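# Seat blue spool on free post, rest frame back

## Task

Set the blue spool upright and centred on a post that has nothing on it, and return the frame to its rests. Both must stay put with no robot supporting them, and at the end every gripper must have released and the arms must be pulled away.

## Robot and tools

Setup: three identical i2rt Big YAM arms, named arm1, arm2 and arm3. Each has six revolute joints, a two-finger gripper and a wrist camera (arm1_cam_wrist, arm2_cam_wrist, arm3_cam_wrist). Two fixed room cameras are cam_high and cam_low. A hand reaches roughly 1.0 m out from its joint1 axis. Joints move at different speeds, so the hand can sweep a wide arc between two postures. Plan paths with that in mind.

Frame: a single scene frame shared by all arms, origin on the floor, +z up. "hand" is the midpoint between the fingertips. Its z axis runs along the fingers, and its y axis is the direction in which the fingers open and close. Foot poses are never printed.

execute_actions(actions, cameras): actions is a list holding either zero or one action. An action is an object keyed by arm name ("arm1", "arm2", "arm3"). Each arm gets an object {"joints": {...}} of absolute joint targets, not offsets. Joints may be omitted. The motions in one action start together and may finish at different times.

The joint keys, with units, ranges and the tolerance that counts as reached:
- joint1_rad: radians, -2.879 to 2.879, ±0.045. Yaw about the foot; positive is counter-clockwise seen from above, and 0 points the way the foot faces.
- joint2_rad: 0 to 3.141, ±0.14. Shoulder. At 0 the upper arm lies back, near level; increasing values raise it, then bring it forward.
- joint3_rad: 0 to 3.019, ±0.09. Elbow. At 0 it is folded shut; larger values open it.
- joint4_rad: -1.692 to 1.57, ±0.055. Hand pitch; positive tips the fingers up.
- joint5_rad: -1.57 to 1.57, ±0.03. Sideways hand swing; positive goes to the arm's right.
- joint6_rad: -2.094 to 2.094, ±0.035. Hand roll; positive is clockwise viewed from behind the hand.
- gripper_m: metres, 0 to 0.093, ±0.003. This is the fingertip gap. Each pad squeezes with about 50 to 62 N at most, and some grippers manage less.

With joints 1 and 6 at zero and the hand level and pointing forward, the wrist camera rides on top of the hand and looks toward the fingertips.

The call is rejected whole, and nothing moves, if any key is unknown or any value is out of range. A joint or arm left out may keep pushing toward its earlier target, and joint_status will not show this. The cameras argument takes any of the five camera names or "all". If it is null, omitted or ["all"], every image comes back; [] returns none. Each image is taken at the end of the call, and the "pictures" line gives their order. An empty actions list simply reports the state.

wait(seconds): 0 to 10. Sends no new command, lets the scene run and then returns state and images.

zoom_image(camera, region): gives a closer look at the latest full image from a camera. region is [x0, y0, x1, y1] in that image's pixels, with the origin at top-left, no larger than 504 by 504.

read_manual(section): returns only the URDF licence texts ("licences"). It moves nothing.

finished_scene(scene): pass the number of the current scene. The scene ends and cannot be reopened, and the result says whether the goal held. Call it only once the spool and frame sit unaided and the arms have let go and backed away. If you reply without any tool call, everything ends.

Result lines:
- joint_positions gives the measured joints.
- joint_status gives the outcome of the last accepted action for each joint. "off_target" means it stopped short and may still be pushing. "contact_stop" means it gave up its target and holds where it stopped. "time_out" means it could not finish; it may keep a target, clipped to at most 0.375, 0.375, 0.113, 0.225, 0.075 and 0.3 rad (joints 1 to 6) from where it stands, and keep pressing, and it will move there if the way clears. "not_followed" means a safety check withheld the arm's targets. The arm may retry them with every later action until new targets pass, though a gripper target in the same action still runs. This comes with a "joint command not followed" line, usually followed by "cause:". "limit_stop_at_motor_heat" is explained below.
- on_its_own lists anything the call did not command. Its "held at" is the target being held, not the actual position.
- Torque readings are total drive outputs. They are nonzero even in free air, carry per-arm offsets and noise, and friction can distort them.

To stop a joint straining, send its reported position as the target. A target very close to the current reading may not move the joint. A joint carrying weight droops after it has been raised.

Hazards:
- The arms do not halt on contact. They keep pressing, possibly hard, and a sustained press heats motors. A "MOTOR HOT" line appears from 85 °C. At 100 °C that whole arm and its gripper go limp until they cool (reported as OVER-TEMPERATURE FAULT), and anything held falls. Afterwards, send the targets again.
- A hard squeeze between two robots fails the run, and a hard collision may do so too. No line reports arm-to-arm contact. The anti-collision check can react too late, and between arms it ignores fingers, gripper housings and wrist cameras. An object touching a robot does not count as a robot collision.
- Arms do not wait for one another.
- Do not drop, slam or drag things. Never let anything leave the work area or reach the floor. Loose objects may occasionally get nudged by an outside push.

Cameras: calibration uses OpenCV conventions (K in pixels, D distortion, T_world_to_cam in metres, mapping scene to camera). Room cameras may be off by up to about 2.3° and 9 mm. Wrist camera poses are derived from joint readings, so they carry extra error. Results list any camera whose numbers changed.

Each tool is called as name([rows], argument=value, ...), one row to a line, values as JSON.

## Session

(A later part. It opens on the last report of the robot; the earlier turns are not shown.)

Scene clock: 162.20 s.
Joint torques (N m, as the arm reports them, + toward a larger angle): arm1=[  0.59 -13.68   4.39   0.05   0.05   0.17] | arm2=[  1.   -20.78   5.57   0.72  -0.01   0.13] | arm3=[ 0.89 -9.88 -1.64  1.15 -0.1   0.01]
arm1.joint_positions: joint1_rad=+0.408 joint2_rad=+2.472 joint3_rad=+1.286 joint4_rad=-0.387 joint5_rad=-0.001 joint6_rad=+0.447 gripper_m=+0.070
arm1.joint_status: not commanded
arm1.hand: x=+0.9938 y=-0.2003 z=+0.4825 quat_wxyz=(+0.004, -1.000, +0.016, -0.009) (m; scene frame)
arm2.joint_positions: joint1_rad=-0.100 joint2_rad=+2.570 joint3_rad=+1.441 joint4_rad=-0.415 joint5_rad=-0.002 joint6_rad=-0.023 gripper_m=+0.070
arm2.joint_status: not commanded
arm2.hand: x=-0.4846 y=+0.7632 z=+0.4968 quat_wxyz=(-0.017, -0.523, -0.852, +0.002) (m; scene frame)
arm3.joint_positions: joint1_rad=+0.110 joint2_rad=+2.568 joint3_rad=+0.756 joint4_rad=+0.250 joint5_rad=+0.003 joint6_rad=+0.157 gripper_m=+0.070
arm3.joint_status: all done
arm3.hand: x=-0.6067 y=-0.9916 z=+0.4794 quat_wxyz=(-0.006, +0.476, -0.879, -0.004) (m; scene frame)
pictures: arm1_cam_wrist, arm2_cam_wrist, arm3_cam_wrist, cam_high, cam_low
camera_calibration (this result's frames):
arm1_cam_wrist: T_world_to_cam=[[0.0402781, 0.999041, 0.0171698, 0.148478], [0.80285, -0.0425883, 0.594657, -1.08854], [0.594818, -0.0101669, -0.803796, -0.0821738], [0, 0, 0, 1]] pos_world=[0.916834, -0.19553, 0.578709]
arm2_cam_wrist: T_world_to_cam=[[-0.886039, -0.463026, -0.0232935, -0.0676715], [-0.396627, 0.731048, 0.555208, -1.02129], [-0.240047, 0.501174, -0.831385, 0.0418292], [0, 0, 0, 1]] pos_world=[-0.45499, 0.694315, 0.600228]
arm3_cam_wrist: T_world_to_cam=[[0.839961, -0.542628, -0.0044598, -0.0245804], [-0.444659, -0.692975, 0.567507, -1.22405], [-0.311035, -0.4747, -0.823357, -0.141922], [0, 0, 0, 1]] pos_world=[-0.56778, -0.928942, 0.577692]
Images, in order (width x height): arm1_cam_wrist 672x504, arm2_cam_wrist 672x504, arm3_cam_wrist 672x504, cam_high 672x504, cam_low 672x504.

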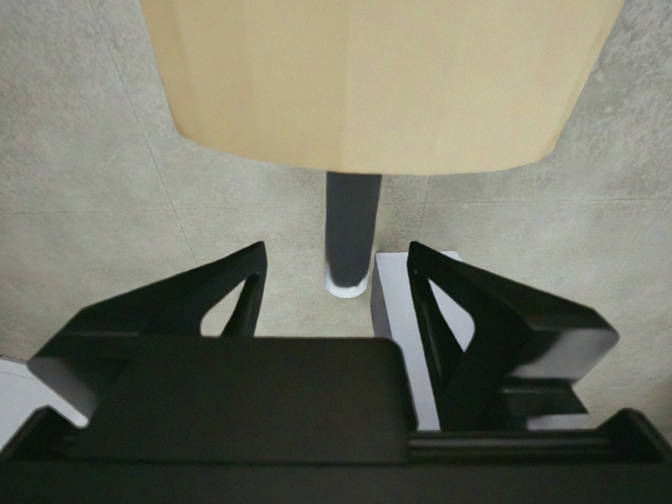

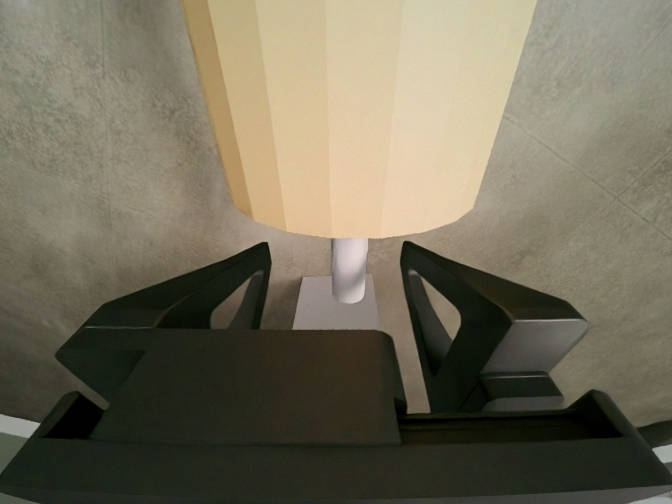

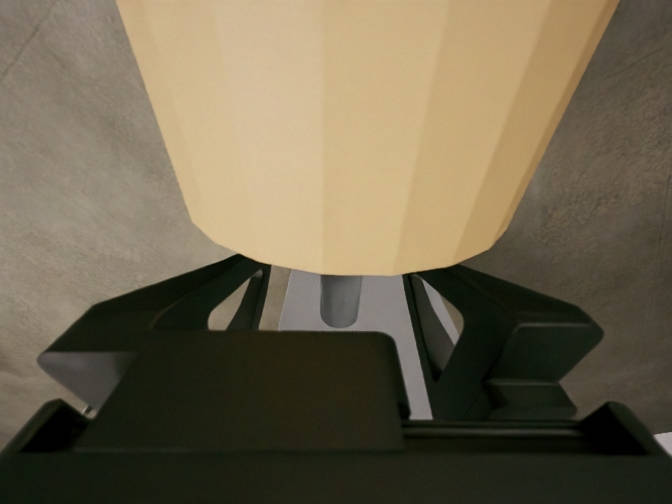

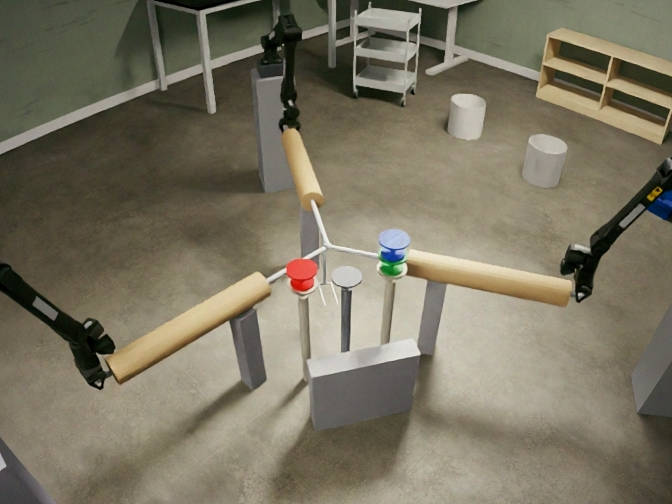

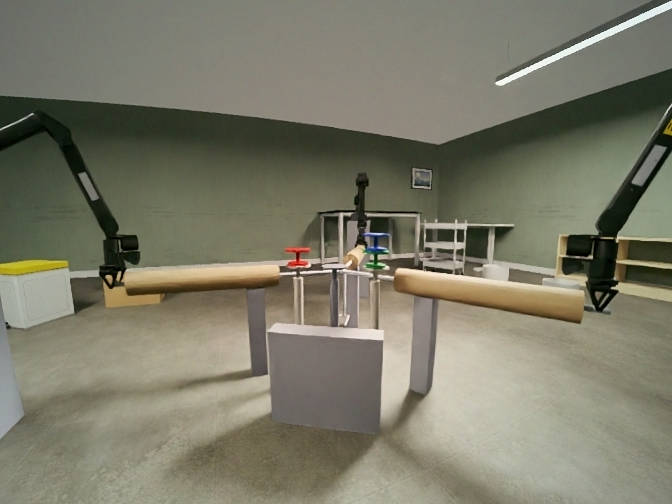

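execute_actions([
  {"arm1":{"joints":{"joint2_rad":2.51,"joint3_rad":1.31}},"arm2":{"joints":{"joint2_rad":2.64}},"arm3":{"joints":{"joint2_rad":2.61,"joint3_rad":0.74}}},
])

Scene clock: 167.60 s.
Joint torques (N m, as the arm reports them, + toward a larger angle): arm1=[  0.53 -13.18   4.59   0.02   0.05   0.17] | arm2=[  0.92 -21.04   5.37   0.46  -0.15   0.07] | arm3=[ 0.86 -9.56 -2.59  1.07 -0.09  0.01]
arm1.joint_positions: joint1_rad=+0.408 joint2_rad=+2.487 joint3_rad=+1.286 joint4_rad=-0.387 joint5_rad=-0.001 joint6_rad=+0.447 gripper_m=+0.070
arm1.joint_status: all done
arm1.hand: x=+0.9994 y=-0.1979 z=+0.4756 quat_wxyz=(+0.007, -1.000, +0.016, -0.016) (m; scene frame)
arm2.joint_positions: joint1_rad=-0.100 joint2_rad=+2.618 joint3_rad=+1.436 joint4_rad=-0.412 joint5_rad=+0.002 joint6_rad=-0.017 gripper_m=+0.070
arm2.joint_status: all done
arm2.hand: x=-0.4951 y=+0.7846 z=+0.4713 quat_wxyz=(+0.005, -0.526, -0.851, -0.010) (m; scene frame)
arm3.joint_positions: joint1_rad=+0.110 joint2_rad=+2.602 joint3_rad=+0.753 joint4_rad=+0.251 joint5_rad=+0.003 joint6_rad=+0.157 gripper_m=+0.070
arm3.joint_status: all done
arm3.hand: x=-0.6141 y=-1.0080 z=+0.4710 quat_wxyz=(+0.009, +0.476, -0.879, +0.007) (m; scene frame)
pictures: arm1_cam_wrist, arm2_cam_wrist, arm3_cam_wrist, cam_high, cam_low
camera_calibration (this result's frames):
arm1_cam_wrist: T_world_to_cam=[[0.0400301, 0.998925, 0.0233729, 0.143165], [0.795104, -0.0460117, 0.604726, -1.08661], [0.605151, -0.0056234, -0.796091, -0.104072], [0, 0, 0, 1]] pos_world=[0.921214, -0.193593, 0.570902]
arm2_cam_wrist: T_world_to_cam=[[-0.889269, -0.456898, -0.0210983, -0.0751728], [-0.378033, 0.70824, 0.596227, -1.01924], [-0.257472, 0.538182, -0.802539, -0.0438823], [0, 0, 0, 1]] pos_world=[-0.463453, 0.711136, 0.570894]
arm3_cam_wrist: T_world_to_cam=[[0.84, -0.542585, 0.00115518, -0.0299045], [-0.435767, -0.673359, 0.59724, -1.22269], [-0.323276, -0.502185, -0.802062, -0.204243], [0, 0, 0, 1]] pos_world=[-0.573716, -0.942104, 0.566459]
Images, in order (width x height): arm1_cam_wrist 672x504, arm2_cam_wrist 672x504, arm3_cam_wrist 672x504, cam_high 672x504, cam_low 672x504.

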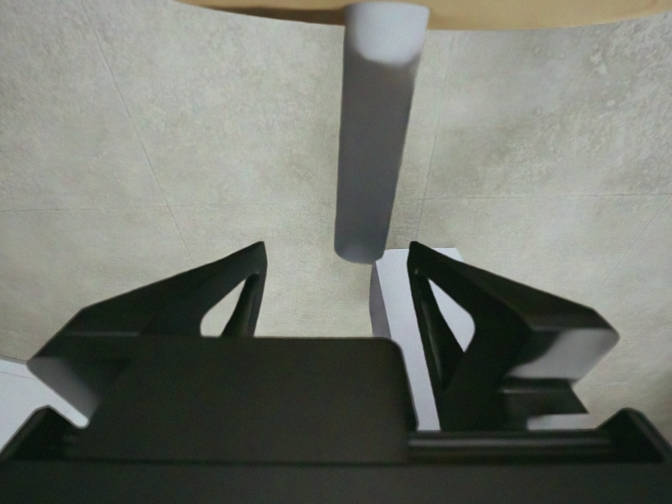

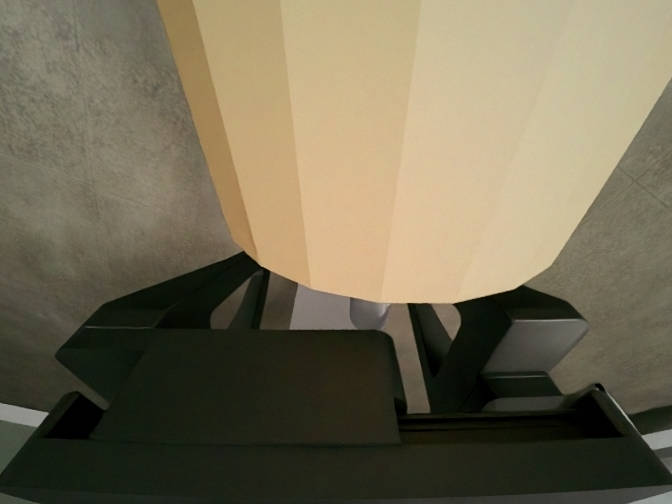

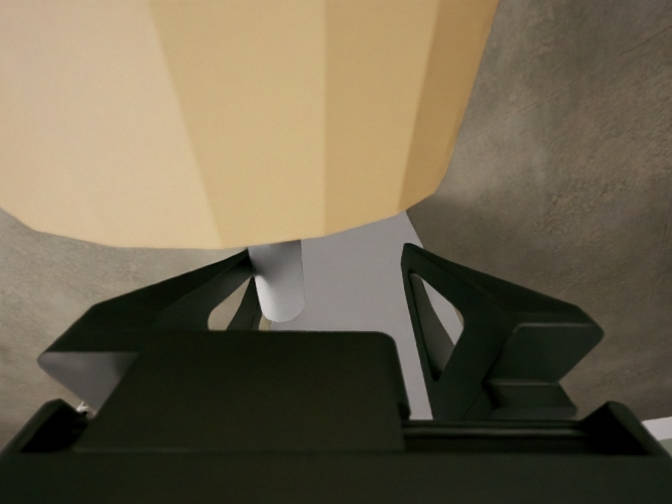

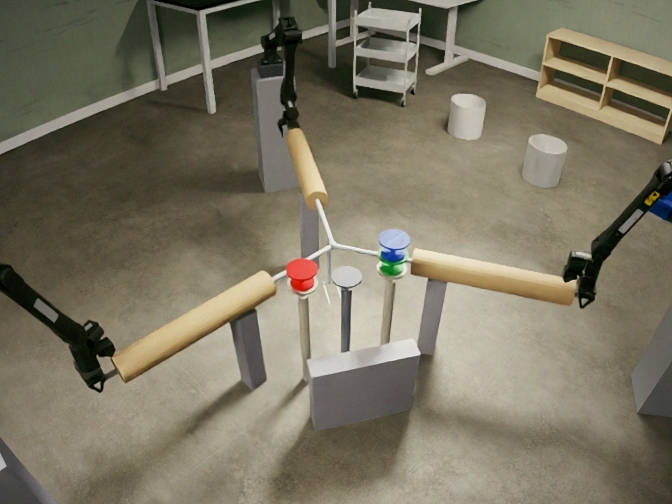

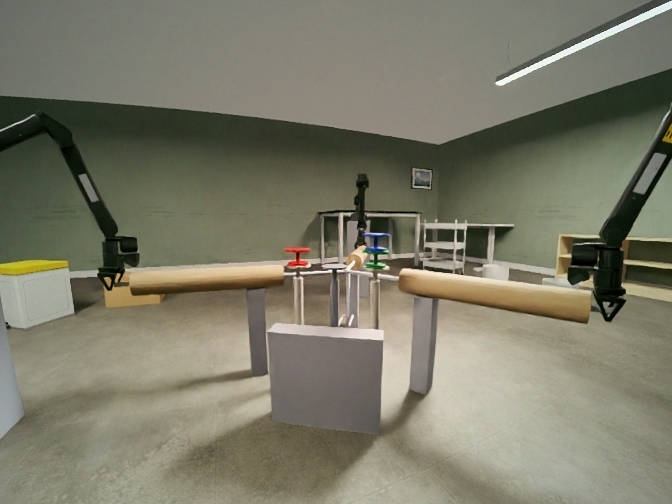

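execute_actions([
  {"arm1":{"joints":{"joint1_rad":0.385,"joint2_rad":2.53,"joint3_rad":1.37}},"arm2":{"joints":{"joint3_rad":1.4,"joint1_rad":-0.125}},"arm3":{"joints":{"joint1_rad":0.185,"joint6_rad":0.21}}},
], cameras=[])

execute_actions([
  {"arm1":{"joints":{"gripper_m":0}},"arm2":{"joints":{"gripper_m":0}},"arm3":{"joints":{"gripper_m":0}}},
])

Scene clock: 174.10 s.
Joint torques (N m, as the arm reports them, + toward a larger angle): arm1=[ -0.23 -13.95   4.75   0.06   0.05   0.17] | arm2=[  0.09 -20.49   3.84   0.36  -0.16   0.08] | arm3=[ 0.52 -9.62 -2.6   1.09 -0.07  0.03]
arm1.joint_positions: joint1_rad=+0.397 joint2_rad=+2.510 joint3_rad=+1.348 joint4_rad=-0.386 joint5_rad=-0.001 joint6_rad=+0.447 gripper_m=+0.070
arm1.joint_status: all done
arm1.hand: x=+0.9720 y=-0.2040 z=+0.4727 quat_wxyz=(-0.001, -1.000, +0.021, +0.003) (m; scene frame)
arm2.joint_positions: joint1_rad=-0.113 joint2_rad=+2.618 joint3_rad=+1.400 joint4_rad=-0.410 joint5_rad=+0.002 joint6_rad=-0.017 gripper_m=+0.070
arm2.joint_status: all done
arm2.hand: x=-0.5103 y=+0.8008 z=+0.4665 quat_wxyz=(+0.019, -0.531, -0.847, -0.020) (m; scene frame)
arm3.joint_positions: joint1_rad=+0.179 joint2_rad=+2.602 joint3_rad=+0.753 joint4_rad=+0.251 joint5_rad=+0.003 joint6_rad=+0.202 gripper_m=+0.070
arm3.joint_status: all done
arm3.hand: x=-0.6315 y=-1.0009 z=+0.4710 quat_wxyz=(+0.009, +0.487, -0.873, +0.007) (m; scene frame)
pictures: none
No camera images: the call's "cameras" was empty. Leave "cameras" out to get every camera's image.

Scene clock: 174.77 s.
Joint torques (N m, as the arm reports them, + toward a larger angle): arm1=[  0.48 -14.09   4.81   0.57  -0.16   0.02] | arm2=[  0.64 -20.33   3.81  -0.1   -0.31   0.08] | arm3=[ 0.03 -9.62 -2.59  1.    0.65 -0.19]
arm1.joint_positions: joint1_rad=+0.389 joint2_rad=+2.512 joint3_rad=+1.347 joint4_rad=-0.399 joint5_rad=+0.004 joint6_rad=+0.461 gripper_m=+0.018
arm1.joint_status: gripper_m off_target (ended at +0.018, target +0.000)
arm1.hand: x=+0.9743 y=-0.1973 z=+0.4716 quat_wxyz=(+0.005, -0.999, +0.032, -0.004) (m; scene frame)
arm2.joint_positions: joint1_rad=-0.121 joint2_rad=+2.618 joint3_rad=+1.401 joint4_rad=-0.401 joint5_rad=+0.006 joint6_rad=-0.018 gripper_m=+0.017
arm2.joint_status: gripper_m off_target (ended at +0.017, target +0.000)
arm2.hand: x=-0.5130 y=+0.7963 z=+0.4665 quat_wxyz=(+0.016, -0.534, -0.845, -0.015) (m; scene frame)
arm3.joint_positions: joint1_rad=+0.186 joint2_rad=+2.602 joint3_rad=+0.753 joint4_rad=+0.253 joint5_rad=-0.014 joint6_rad=+0.225 gripper_m=+0.018
arm3.joint_status: gripper_m off_target (ended at +0.018, target +0.000)
arm3.hand: x=-0.6359 y=-0.9991 z=+0.4709 quat_wxyz=(+0.014, +0.480, -0.877, +0.001) (m; scene frame)
pictures: arm1_cam_wrist, arm2_cam_wrist, arm3_cam_wrist, cam_high, cam_low
camera_calibration (this result's frames):
arm1_cam_wrist: T_world_to_cam=[[0.0723694, 0.997216, 0.0179755, 0.114423], [0.80784, -0.0691771, 0.585328, -1.07196], [0.584942, -0.0278385, -0.810598, -0.0699013], [0, 0, 0, 1]] pos_world=[0.898581, -0.190206, 0.56873]
arm2_cam_wrist: T_world_to_cam=[[-0.897883, -0.439878, -0.017727, -0.105349], [-0.356545, 0.702983, 0.615379, -1.02513], [-0.25823, 0.558858, -0.788032, -0.0822888], [0, 0, 0, 1]] pos_world=[-0.481346, 0.720299, 0.564132]
arm3_cam_wrist: T_world_to_cam=[[0.844024, -0.53611, -0.014477, 0.00959182], [-0.422158, -0.680788, 0.59859, -1.22548], [-0.330766, -0.499113, -0.800925, -0.209104], [0, 0, 0, 1]] pos_world=[-0.594608, -0.933518, 0.566223]
Images, in order (width x height): arm1_cam_wrist 672x504, arm2_cam_wrist 672x504, arm3_cam_wrist 672x504, cam_high 672x504, cam_low 672x504.

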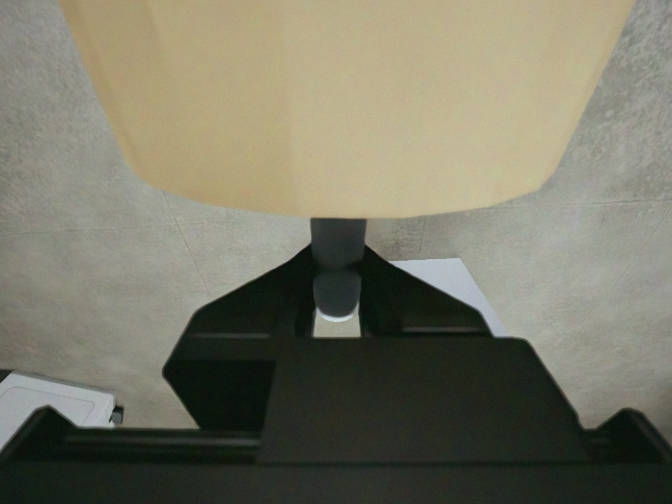

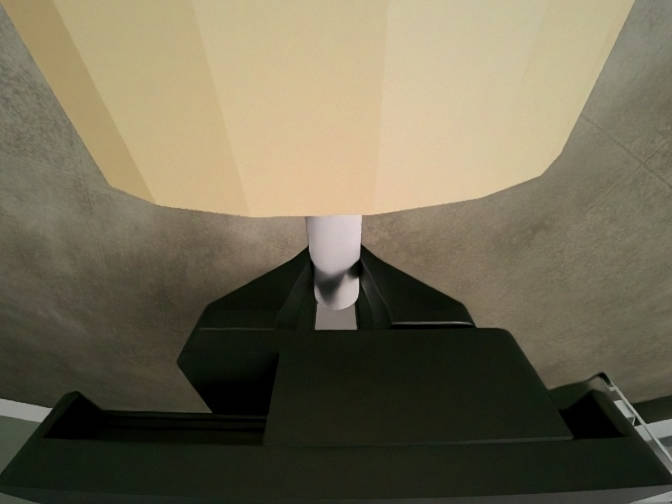

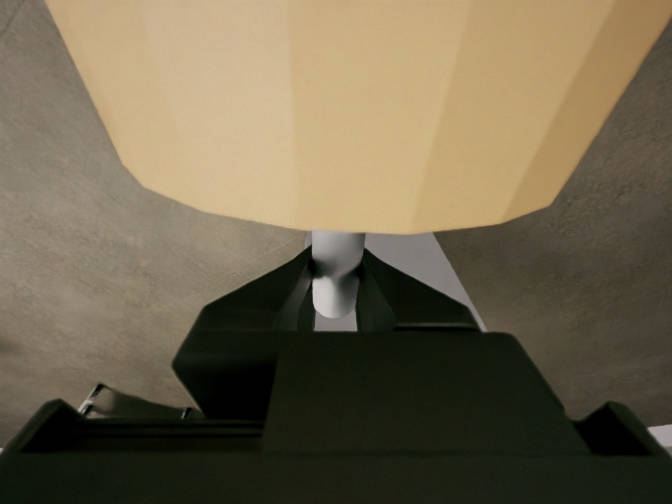

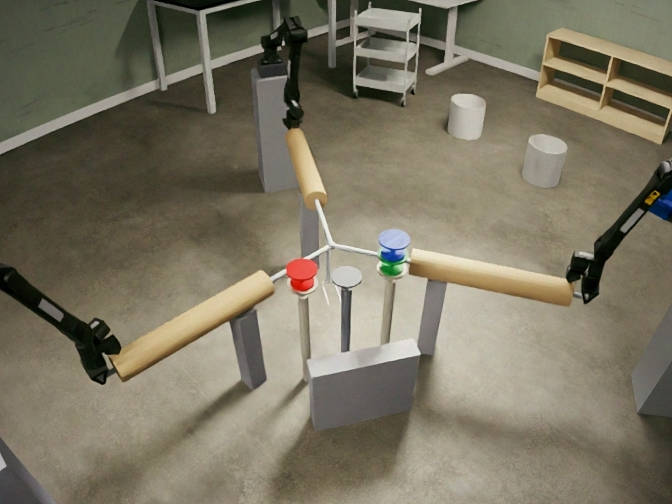

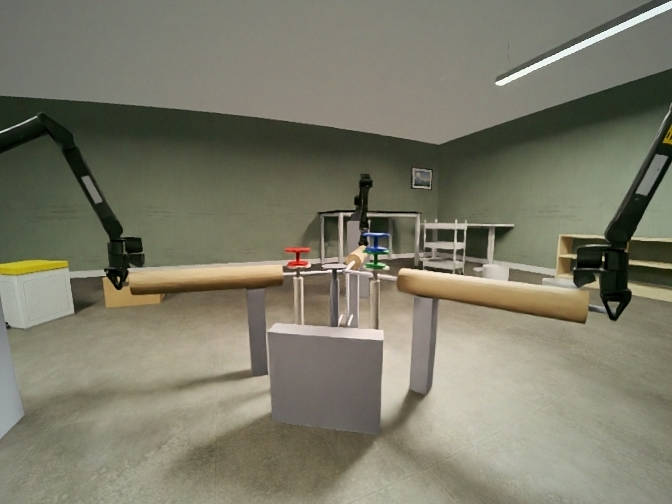

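execute_actions([
  {"arm1":{"joints":{"joint1_rad":0.389,"joint6_rad":0.461,"joint2_rad":2.396,"joint3_rad":1.29,"joint4_rad":-0.465}},"arm2":{"joints":{"joint2_rad":2.47,"joint3_rad":1.3,"joint4_rad":-0.4}},"arm3":{"joints":{"joint6_rad":0.225,"joint2_rad":2.43,"joint3_rad":0.658,"joint4_rad":0.201}}},
], cameras=["cam_high"])

execute_actions([
  {"arm1":{"joints":{"joint2_rad":2.214,"joint3_rad":1.237,"joint4_rad":-0.594}},"arm2":{"joints":{"joint2_rad":2.281,"joint3_rad":1.227,"joint4_rad":-0.517}},"arm3":{"joints":{"joint2_rad":2.134,"joint3_rad":0.549,"joint4_rad":0.014}}},
])

Scene clock: 196.03 s.
Joint torques (N m, as the arm reports them, + toward a larger angle): arm1=[  1.66 -17.76   2.62  -1.11  -0.26   0.15] | arm2=[  0.59 -24.04   3.85  -0.35  -0.13   0.09] | arm3=[  0.03 -11.69  -1.94   0.18   0.28  -0.09]
arm1.joint_positions: joint1_rad=+0.379 joint2_rad=+2.428 joint3_rad=+1.300 joint4_rad=-0.446 joint5_rad=+0.007 joint6_rad=+0.455 gripper_m=+0.018
arm1.joint_status: all done
arm1.hand: x=+0.9764 y=-0.1903 z=+0.5059 quat_wxyz=(+0.008, -0.999, +0.035, -0.008) (m; scene frame)
arm2.joint_positions: joint1_rad=-0.120 joint2_rad=+2.499 joint3_rad=+1.304 joint4_rad=-0.390 joint5_rad=+0.002 joint6_rad=-0.018 gripper_m=+0.017
arm2.joint_status: all done
arm2.hand: x=-0.5136 y=+0.7985 z=+0.5114 quat_wxyz=(+0.001, -0.534, -0.846, -0.008) (m; scene frame)
arm3.joint_positions: joint1_rad=+0.186 joint2_rad=+2.457 joint3_rad=+0.669 joint4_rad=+0.212 joint5_rad=-0.006 joint6_rad=+0.229 gripper_m=+0.018
arm3.joint_status: all done
arm3.hand: x=-0.6330 y=-0.9960 z=+0.5156 quat_wxyz=(+0.003, +0.478, -0.878, -0.003) (m; scene frame)
pictures: cam_high
Images, in order (width x height): cam_high 672x504.

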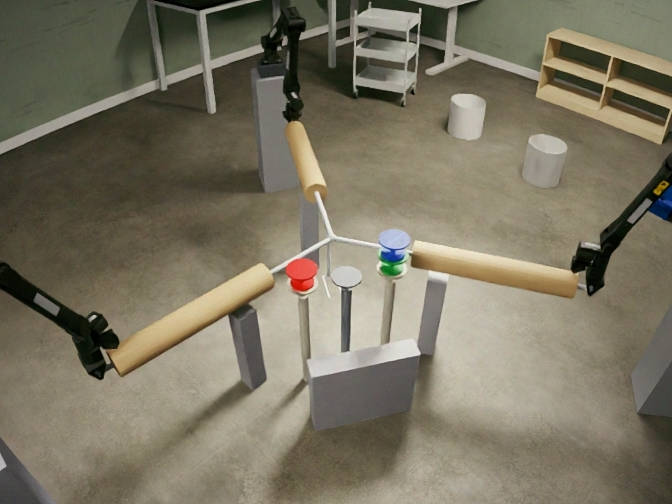

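Scene clock: 197.00 s.
Joint torques (N m, as the arm reports them, + toward a larger angle): arm1=[  1.29 -16.22   3.98  -0.81  -0.29   0.11] | arm2=[  0.52 -22.59   5.18  -0.32  -0.22   0.08] | arm3=[  0.02 -10.85  -0.11   0.03   0.32  -0.1 ]
arm1.joint_positions: joint1_rad=+0.383 joint2_rad=+2.236 joint3_rad=+1.241 joint4_rad=-0.583 joint5_rad=+0.007 joint6_rad=+0.458 gripper_m=+0.018
arm1.joint_status: all done
arm1.hand: x=+0.9760 y=-0.1932 z=+0.5904 quat_wxyz=(+0.009, -0.999, +0.033, -0.009) (m; scene frame)
arm2.joint_positions: joint1_rad=-0.121 joint2_rad=+2.299 joint3_rad=+1.228 joint4_rad=-0.509 joint5_rad=+0.004 joint6_rad=-0.018 gripper_m=+0.017
arm2.joint_status: all done
arm2.hand: x=-0.5140 y=+0.7953 z=+0.5963 quat_wxyz=(-0.001, -0.534, -0.846, -0.006) (m; scene frame)
arm3.joint_positions: joint1_rad=+0.186 joint2_rad=+2.162 joint3_rad=+0.551 joint4_rad=+0.029 joint5_rad=-0.006 joint6_rad=+0.229 gripper_m=+0.018
arm3.joint_status: all done
arm3.hand: x=-0.6340 y=-0.9991 z=+0.5968 quat_wxyz=(+0.005, +0.478, -0.878, -0.001) (m; scene frame)
pictures: arm1_cam_wrist, arm2_cam_wrist, arm3_cam_wrist, cam_high, cam_low
camera_calibration (this result's frames):
arm1_cam_wrist: T_world_to_cam=[[0.0743498, 0.996864, 0.0270942, 0.100679], [0.800679, -0.0758696, 0.594269, -1.14221], [0.594462, -0.02249, -0.803809, 0.0132366], [0, 0, 0, 1]] pos_world=[0.899186, -0.186725, 0.68669]
arm2_cam_wrist: T_world_to_cam=[[-0.897808, -0.439966, -0.0192523, -0.103394], [-0.367125, 0.723589, 0.584499, -1.10814], [-0.243229, 0.531836, -0.811166, 0.0633182], [0, 0, 0, 1]] pos_world=[-0.484253, 0.722673, 0.697078]
arm3_cam_wrist: T_world_to_cam=[[0.842163, -0.539132, -0.00988268, 0.00292559], [-0.432181, -0.685833, 0.585536, -1.30367], [-0.322459, -0.488846, -0.810586, -0.0863293], [0, 0, 0, 1]] pos_world=[-0.593725, -0.934726, 0.6934]
Images, in order (width x height): arm1_cam_wrist 672x504, arm2_cam_wrist 672x504, arm3_cam_wrist 672x504, cam_high 672x504, cam_low 672x504.

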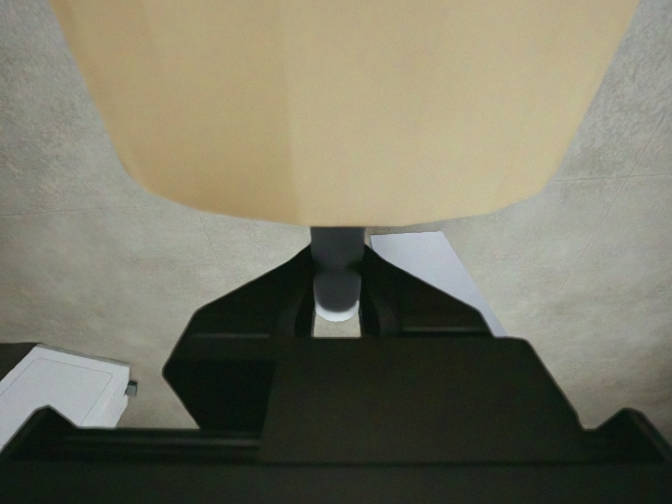

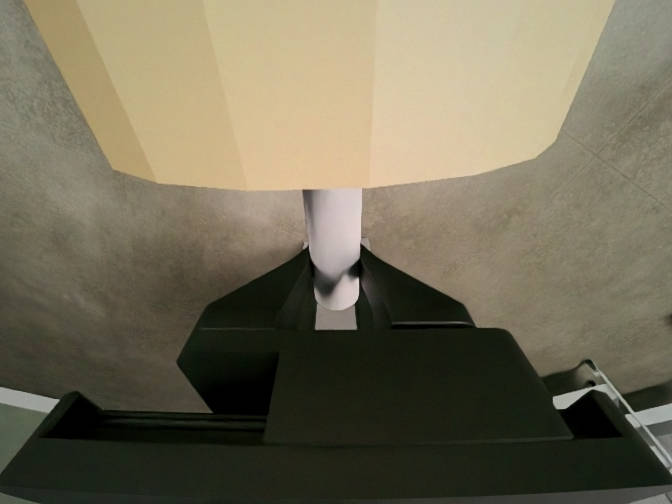

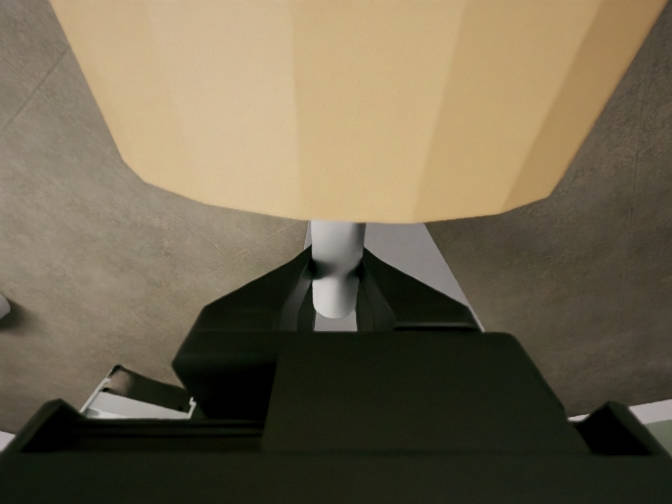

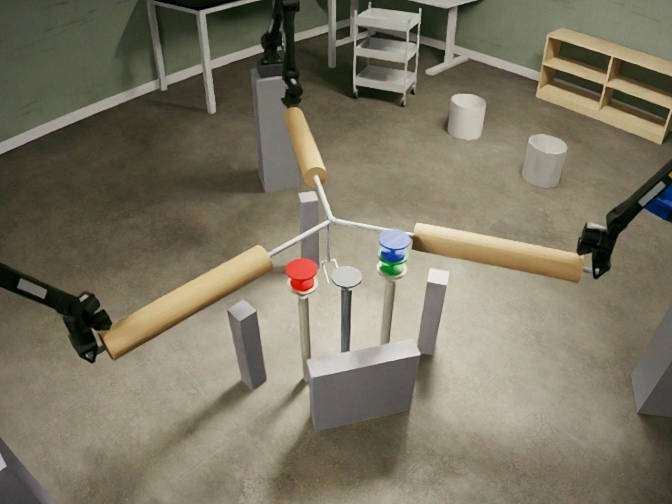

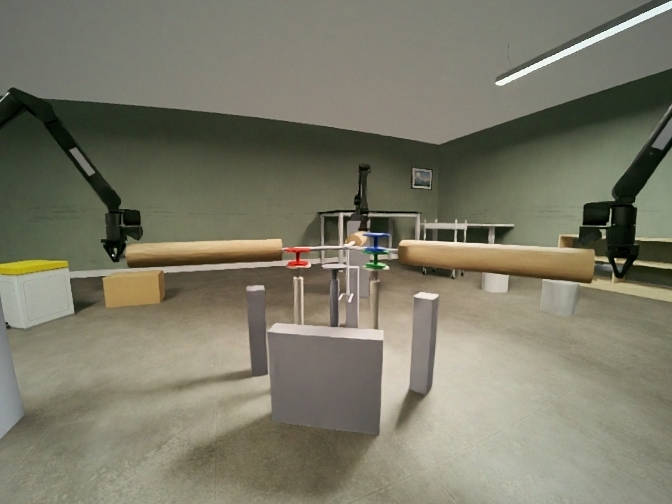

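execute_actions([
  {"arm1":{"joints":{"joint2_rad":2.048,"joint3_rad":1.228,"joint4_rad":-0.75}},"arm2":{"joints":{"joint2_rad":2.105,"joint3_rad":1.199,"joint4_rad":-0.665}},"arm3":{"joints":{"joint2_rad":1.812,"joint3_rad":0.498,"joint4_rad":-0.257}}},
], cameras=[])

execute_actions([
  {"arm1":{"joints":{"joint2_rad":1.885,"joint3_rad":1.275,"joint4_rad":-0.949}},"arm2":{"joints":{"joint2_rad":1.932,"joint3_rad":1.225,"joint4_rad":-0.859}},"arm3":{"joints":{"joint2_rad":1.475,"joint3_rad":0.525,"joint4_rad":-0.618}}},
], cameras=[])

execute_actions([
  {"arm1":{"joints":{"joint2_rad":1.772,"joint3_rad":1.37,"joint4_rad":-1.155}},"arm2":{"joints":{"joint2_rad":1.797,"joint3_rad":1.3,"joint4_rad":-1.06}},"arm3":{"joints":{"joint2_rad":1.243,"joint3_rad":0.625,"joint4_rad":-0.945}}},
])

Scene clock: 204.10 s.
Joint torques (N m, as the arm reports them, + toward a larger angle): arm1=[  1.17 -15.74   5.21  -0.71  -0.27   0.12] | arm2=[  0.53 -21.7    6.66  -0.32  -0.23   0.08] | arm3=[ 0.   -9.34  2.23 -0.07  0.36 -0.09]
arm1.joint_positions: joint1_rad=+0.383 joint2_rad=+2.068 joint3_rad=+1.228 joint4_rad=-0.742 joint5_rad=+0.007 joint6_rad=+0.458 gripper_m=+0.018
arm1.joint_status: all done
arm1.hand: x=+0.9752 y=-0.1935 z=+0.6709 quat_wxyz=(+0.010, -0.999, +0.034, -0.011) (m; scene frame)
arm2.joint_positions: joint1_rad=-0.121 joint2_rad=+2.121 joint3_rad=+1.199 joint4_rad=-0.657 joint5_rad=+0.004 joint6_rad=-0.018 gripper_m=+0.017
arm2.joint_status: all done
arm2.hand: x=-0.5149 y=+0.7942 z=+0.6768 quat_wxyz=(-0.001, -0.534, -0.846, -0.005) (m; scene frame)
arm3.joint_positions: joint1_rad=+0.186 joint2_rad=+1.837 joint3_rad=+0.495 joint4_rad=-0.241 joint5_rad=-0.008 joint6_rad=+0.229 gripper_m=+0.018
arm3.joint_status: all done
arm3.hand: x=-0.6343 y=-0.9997 z=+0.6773 quat_wxyz=(+0.006, +0.478, -0.878, -0.002) (m; scene frame)
pictures: none
No camera images: the call's "cameras" was empty. Leave "cameras" out to get every camera's image.

Scene clock: 205.20 s.
Joint torques (N m, as the arm reports them, + toward a larger angle): arm1=[  1.73 -13.92   8.51  -1.5   -0.38   0.16] | arm2=[  0.44 -19.66   9.84  -0.83  -0.09   0.09] | arm3=[-0.09 -7.1   5.61 -0.69  0.29 -0.1 ]
arm1.joint_positions: joint1_rad=+0.376 joint2_rad=+1.893 joint3_rad=+1.245 joint4_rad=-0.920 joint5_rad=+0.010 joint6_rad=+0.454 gripper_m=+0.018
arm1.joint_status: all done
arm1.hand: x=+0.9754 y=-0.1893 z=+0.7618 quat_wxyz=(+0.008, -0.999, +0.035, -0.005) (m; scene frame)
arm2.joint_positions: joint1_rad=-0.121 joint2_rad=+1.938 joint3_rad=+1.203 joint4_rad=-0.838 joint5_rad=+0.000 joint6_rad=-0.018 gripper_m=+0.017
arm2.joint_status: all done
arm2.hand: x=-0.5167 y=+0.7966 z=+0.7669 quat_wxyz=(-0.004, -0.534, -0.846, -0.005) (m; scene frame)
arm3.joint_positions: joint1_rad=+0.186 joint2_rad=+1.489 joint3_rad=+0.510 joint4_rad=-0.583 joint5_rad=-0.006 joint6_rad=+0.229 gripper_m=+0.018
arm3.joint_status: all done
arm3.hand: x=-0.6328 y=-0.9975 z=+0.7679 quat_wxyz=(-0.002, +0.478, -0.878, -0.008) (m; scene frame)
pictures: none
No camera images: the call's "cameras" was empty. Leave "cameras" out to get every camera's image.

Scene clock: 206.27 s.
Joint torques (N m, as the arm reports them, + toward a larger angle): arm1=[  1.8  -14.02   9.9   -1.81  -0.34   0.16] | arm2=[  0.51 -19.6   11.8   -1.34  -0.22   0.09] | arm3=[ 0.01 -5.75  8.37 -1.03  0.35 -0.09]
arm1.joint_positions: joint1_rad=+0.376 joint2_rad=+1.789 joint3_rad=+1.332 joint4_rad=-1.120 joint5_rad=+0.008 joint6_rad=+0.454 gripper_m=+0.018
arm1.joint_status: all done
arm1.hand: x=+0.9741 y=-0.1902 z=+0.8411 quat_wxyz=(+0.009, -0.999, +0.035, -0.009) (m; scene frame)
arm2.joint_positions: joint1_rad=-0.121 joint2_rad=+1.812 joint3_rad=+1.269 joint4_rad=-1.029 joint5_rad=+0.004 joint6_rad=-0.018 gripper_m=+0.017
arm2.joint_status: all done
arm2.hand: x=-0.5179 y=+0.7952 z=+0.8485 quat_wxyz=(-0.004, -0.534, -0.846, -0.003) (m; scene frame)
arm3.joint_positions: joint1_rad=+0.186 joint2_rad=+1.253 joint3_rad=+0.596 joint4_rad=-0.900 joint5_rad=-0.007 joint6_rad=+0.229 gripper_m=+0.018
arm3.joint_status: all done
arm3.hand: x=-0.6331 y=-0.9982 z=+0.8494 quat_wxyz=(-0.003, +0.478, -0.878, -0.009) (m; scene frame)
pictures: arm1_cam_wrist, arm2_cam_wrist, arm3_cam_wrist, cam_high, cam_low
camera_calibration (this result's frames):
arm1_cam_wrist: T_world_to_cam=[[0.0773942, 0.996613, 0.0278109, 0.0873757], [0.801111, -0.0787687, 0.59331, -1.28957], [0.59349, -0.0236391, -0.804494, 0.217251], [0, 0, 0, 1]] pos_world=[0.897387, -0.183522, 0.937459]
arm2_cam_wrist: T_world_to_cam=[[-0.897801, -0.440007, -0.0186328, -0.102569], [-0.368765, 0.727961, 0.578, -1.25561], [-0.24076, 0.5258, -0.815824, 0.277008], [0, 0, 0, 1]] pos_world=[-0.488418, 0.723251, 0.949819]
arm3_cam_wrist: T_world_to_cam=[[0.842224, -0.538895, -0.0158803, 0.0104719], [-0.436424, -0.698777, 0.566784, -1.45028], [-0.316534, -0.470428, -0.823713, 0.152442], [0, 0, 0, 1]] pos_world=[-0.593504, -0.936068, 0.947731]
Images, in order (width x height): arm1_cam_wrist 672x504, arm2_cam_wrist 672x504, arm3_cam_wrist 672x504, cam_high 672x504, cam_low 672x504.

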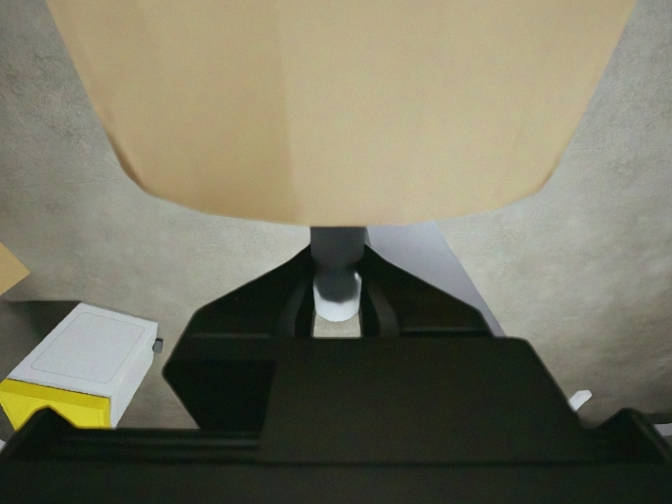

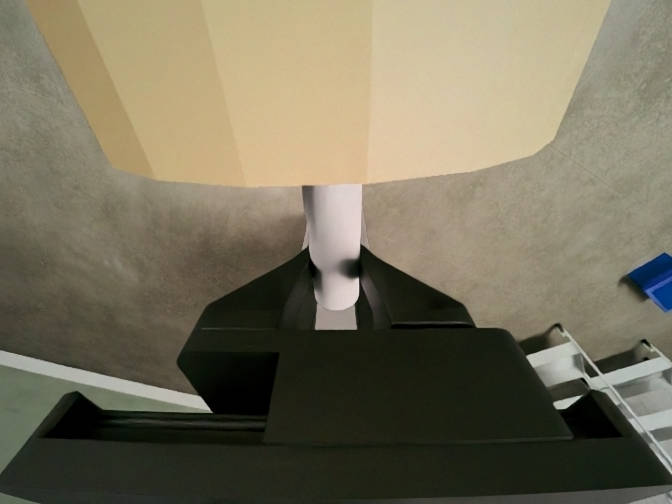

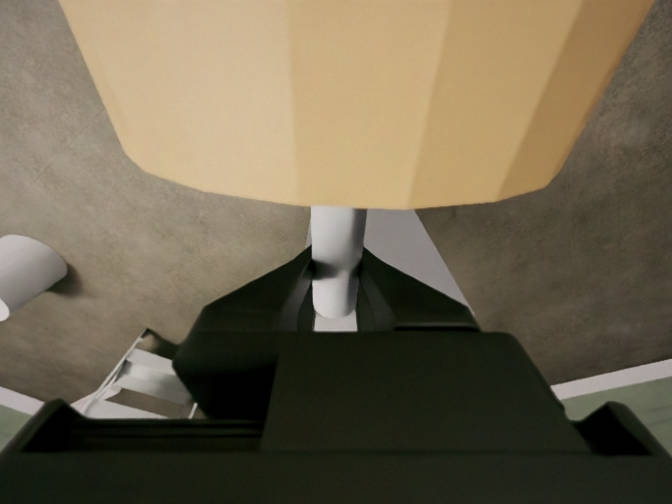

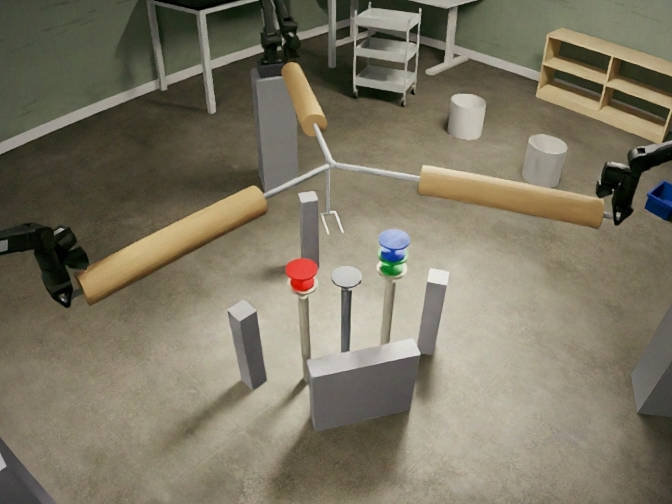

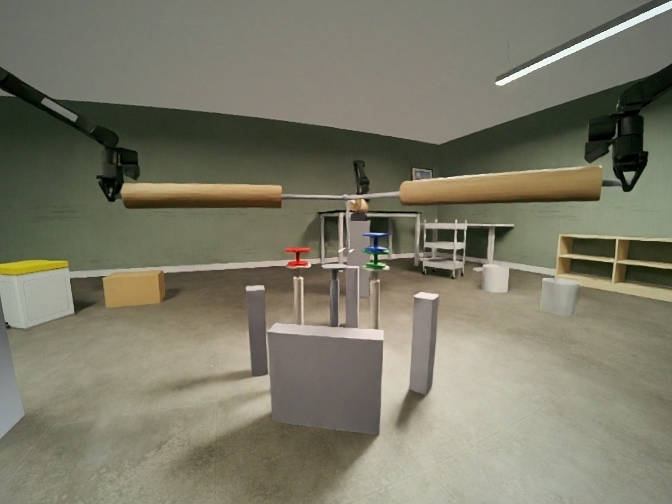

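zoom_image(camera="cam_high", region=[280, 150, 440, 300])

zoom_image(camera="cam_low", region=[280, 185, 410, 285])

Region (280, 150, 440, 300) of cam_high's 672x504 image, scaled by 3.150, with more detail than that image has; it fills the top 472 rows of this view, and the rest is white.

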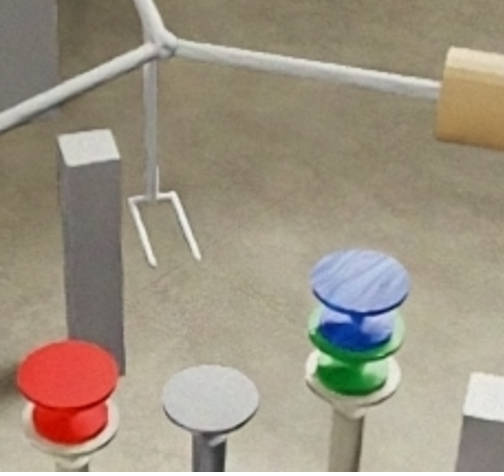

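Region (280, 185, 410, 285) of cam_low's 672x504 image, scaled by 3.877, with more detail than that image has; it fills the top 388 rows of this view, and the rest is white.

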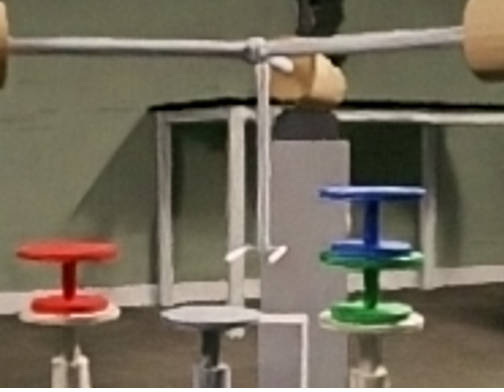

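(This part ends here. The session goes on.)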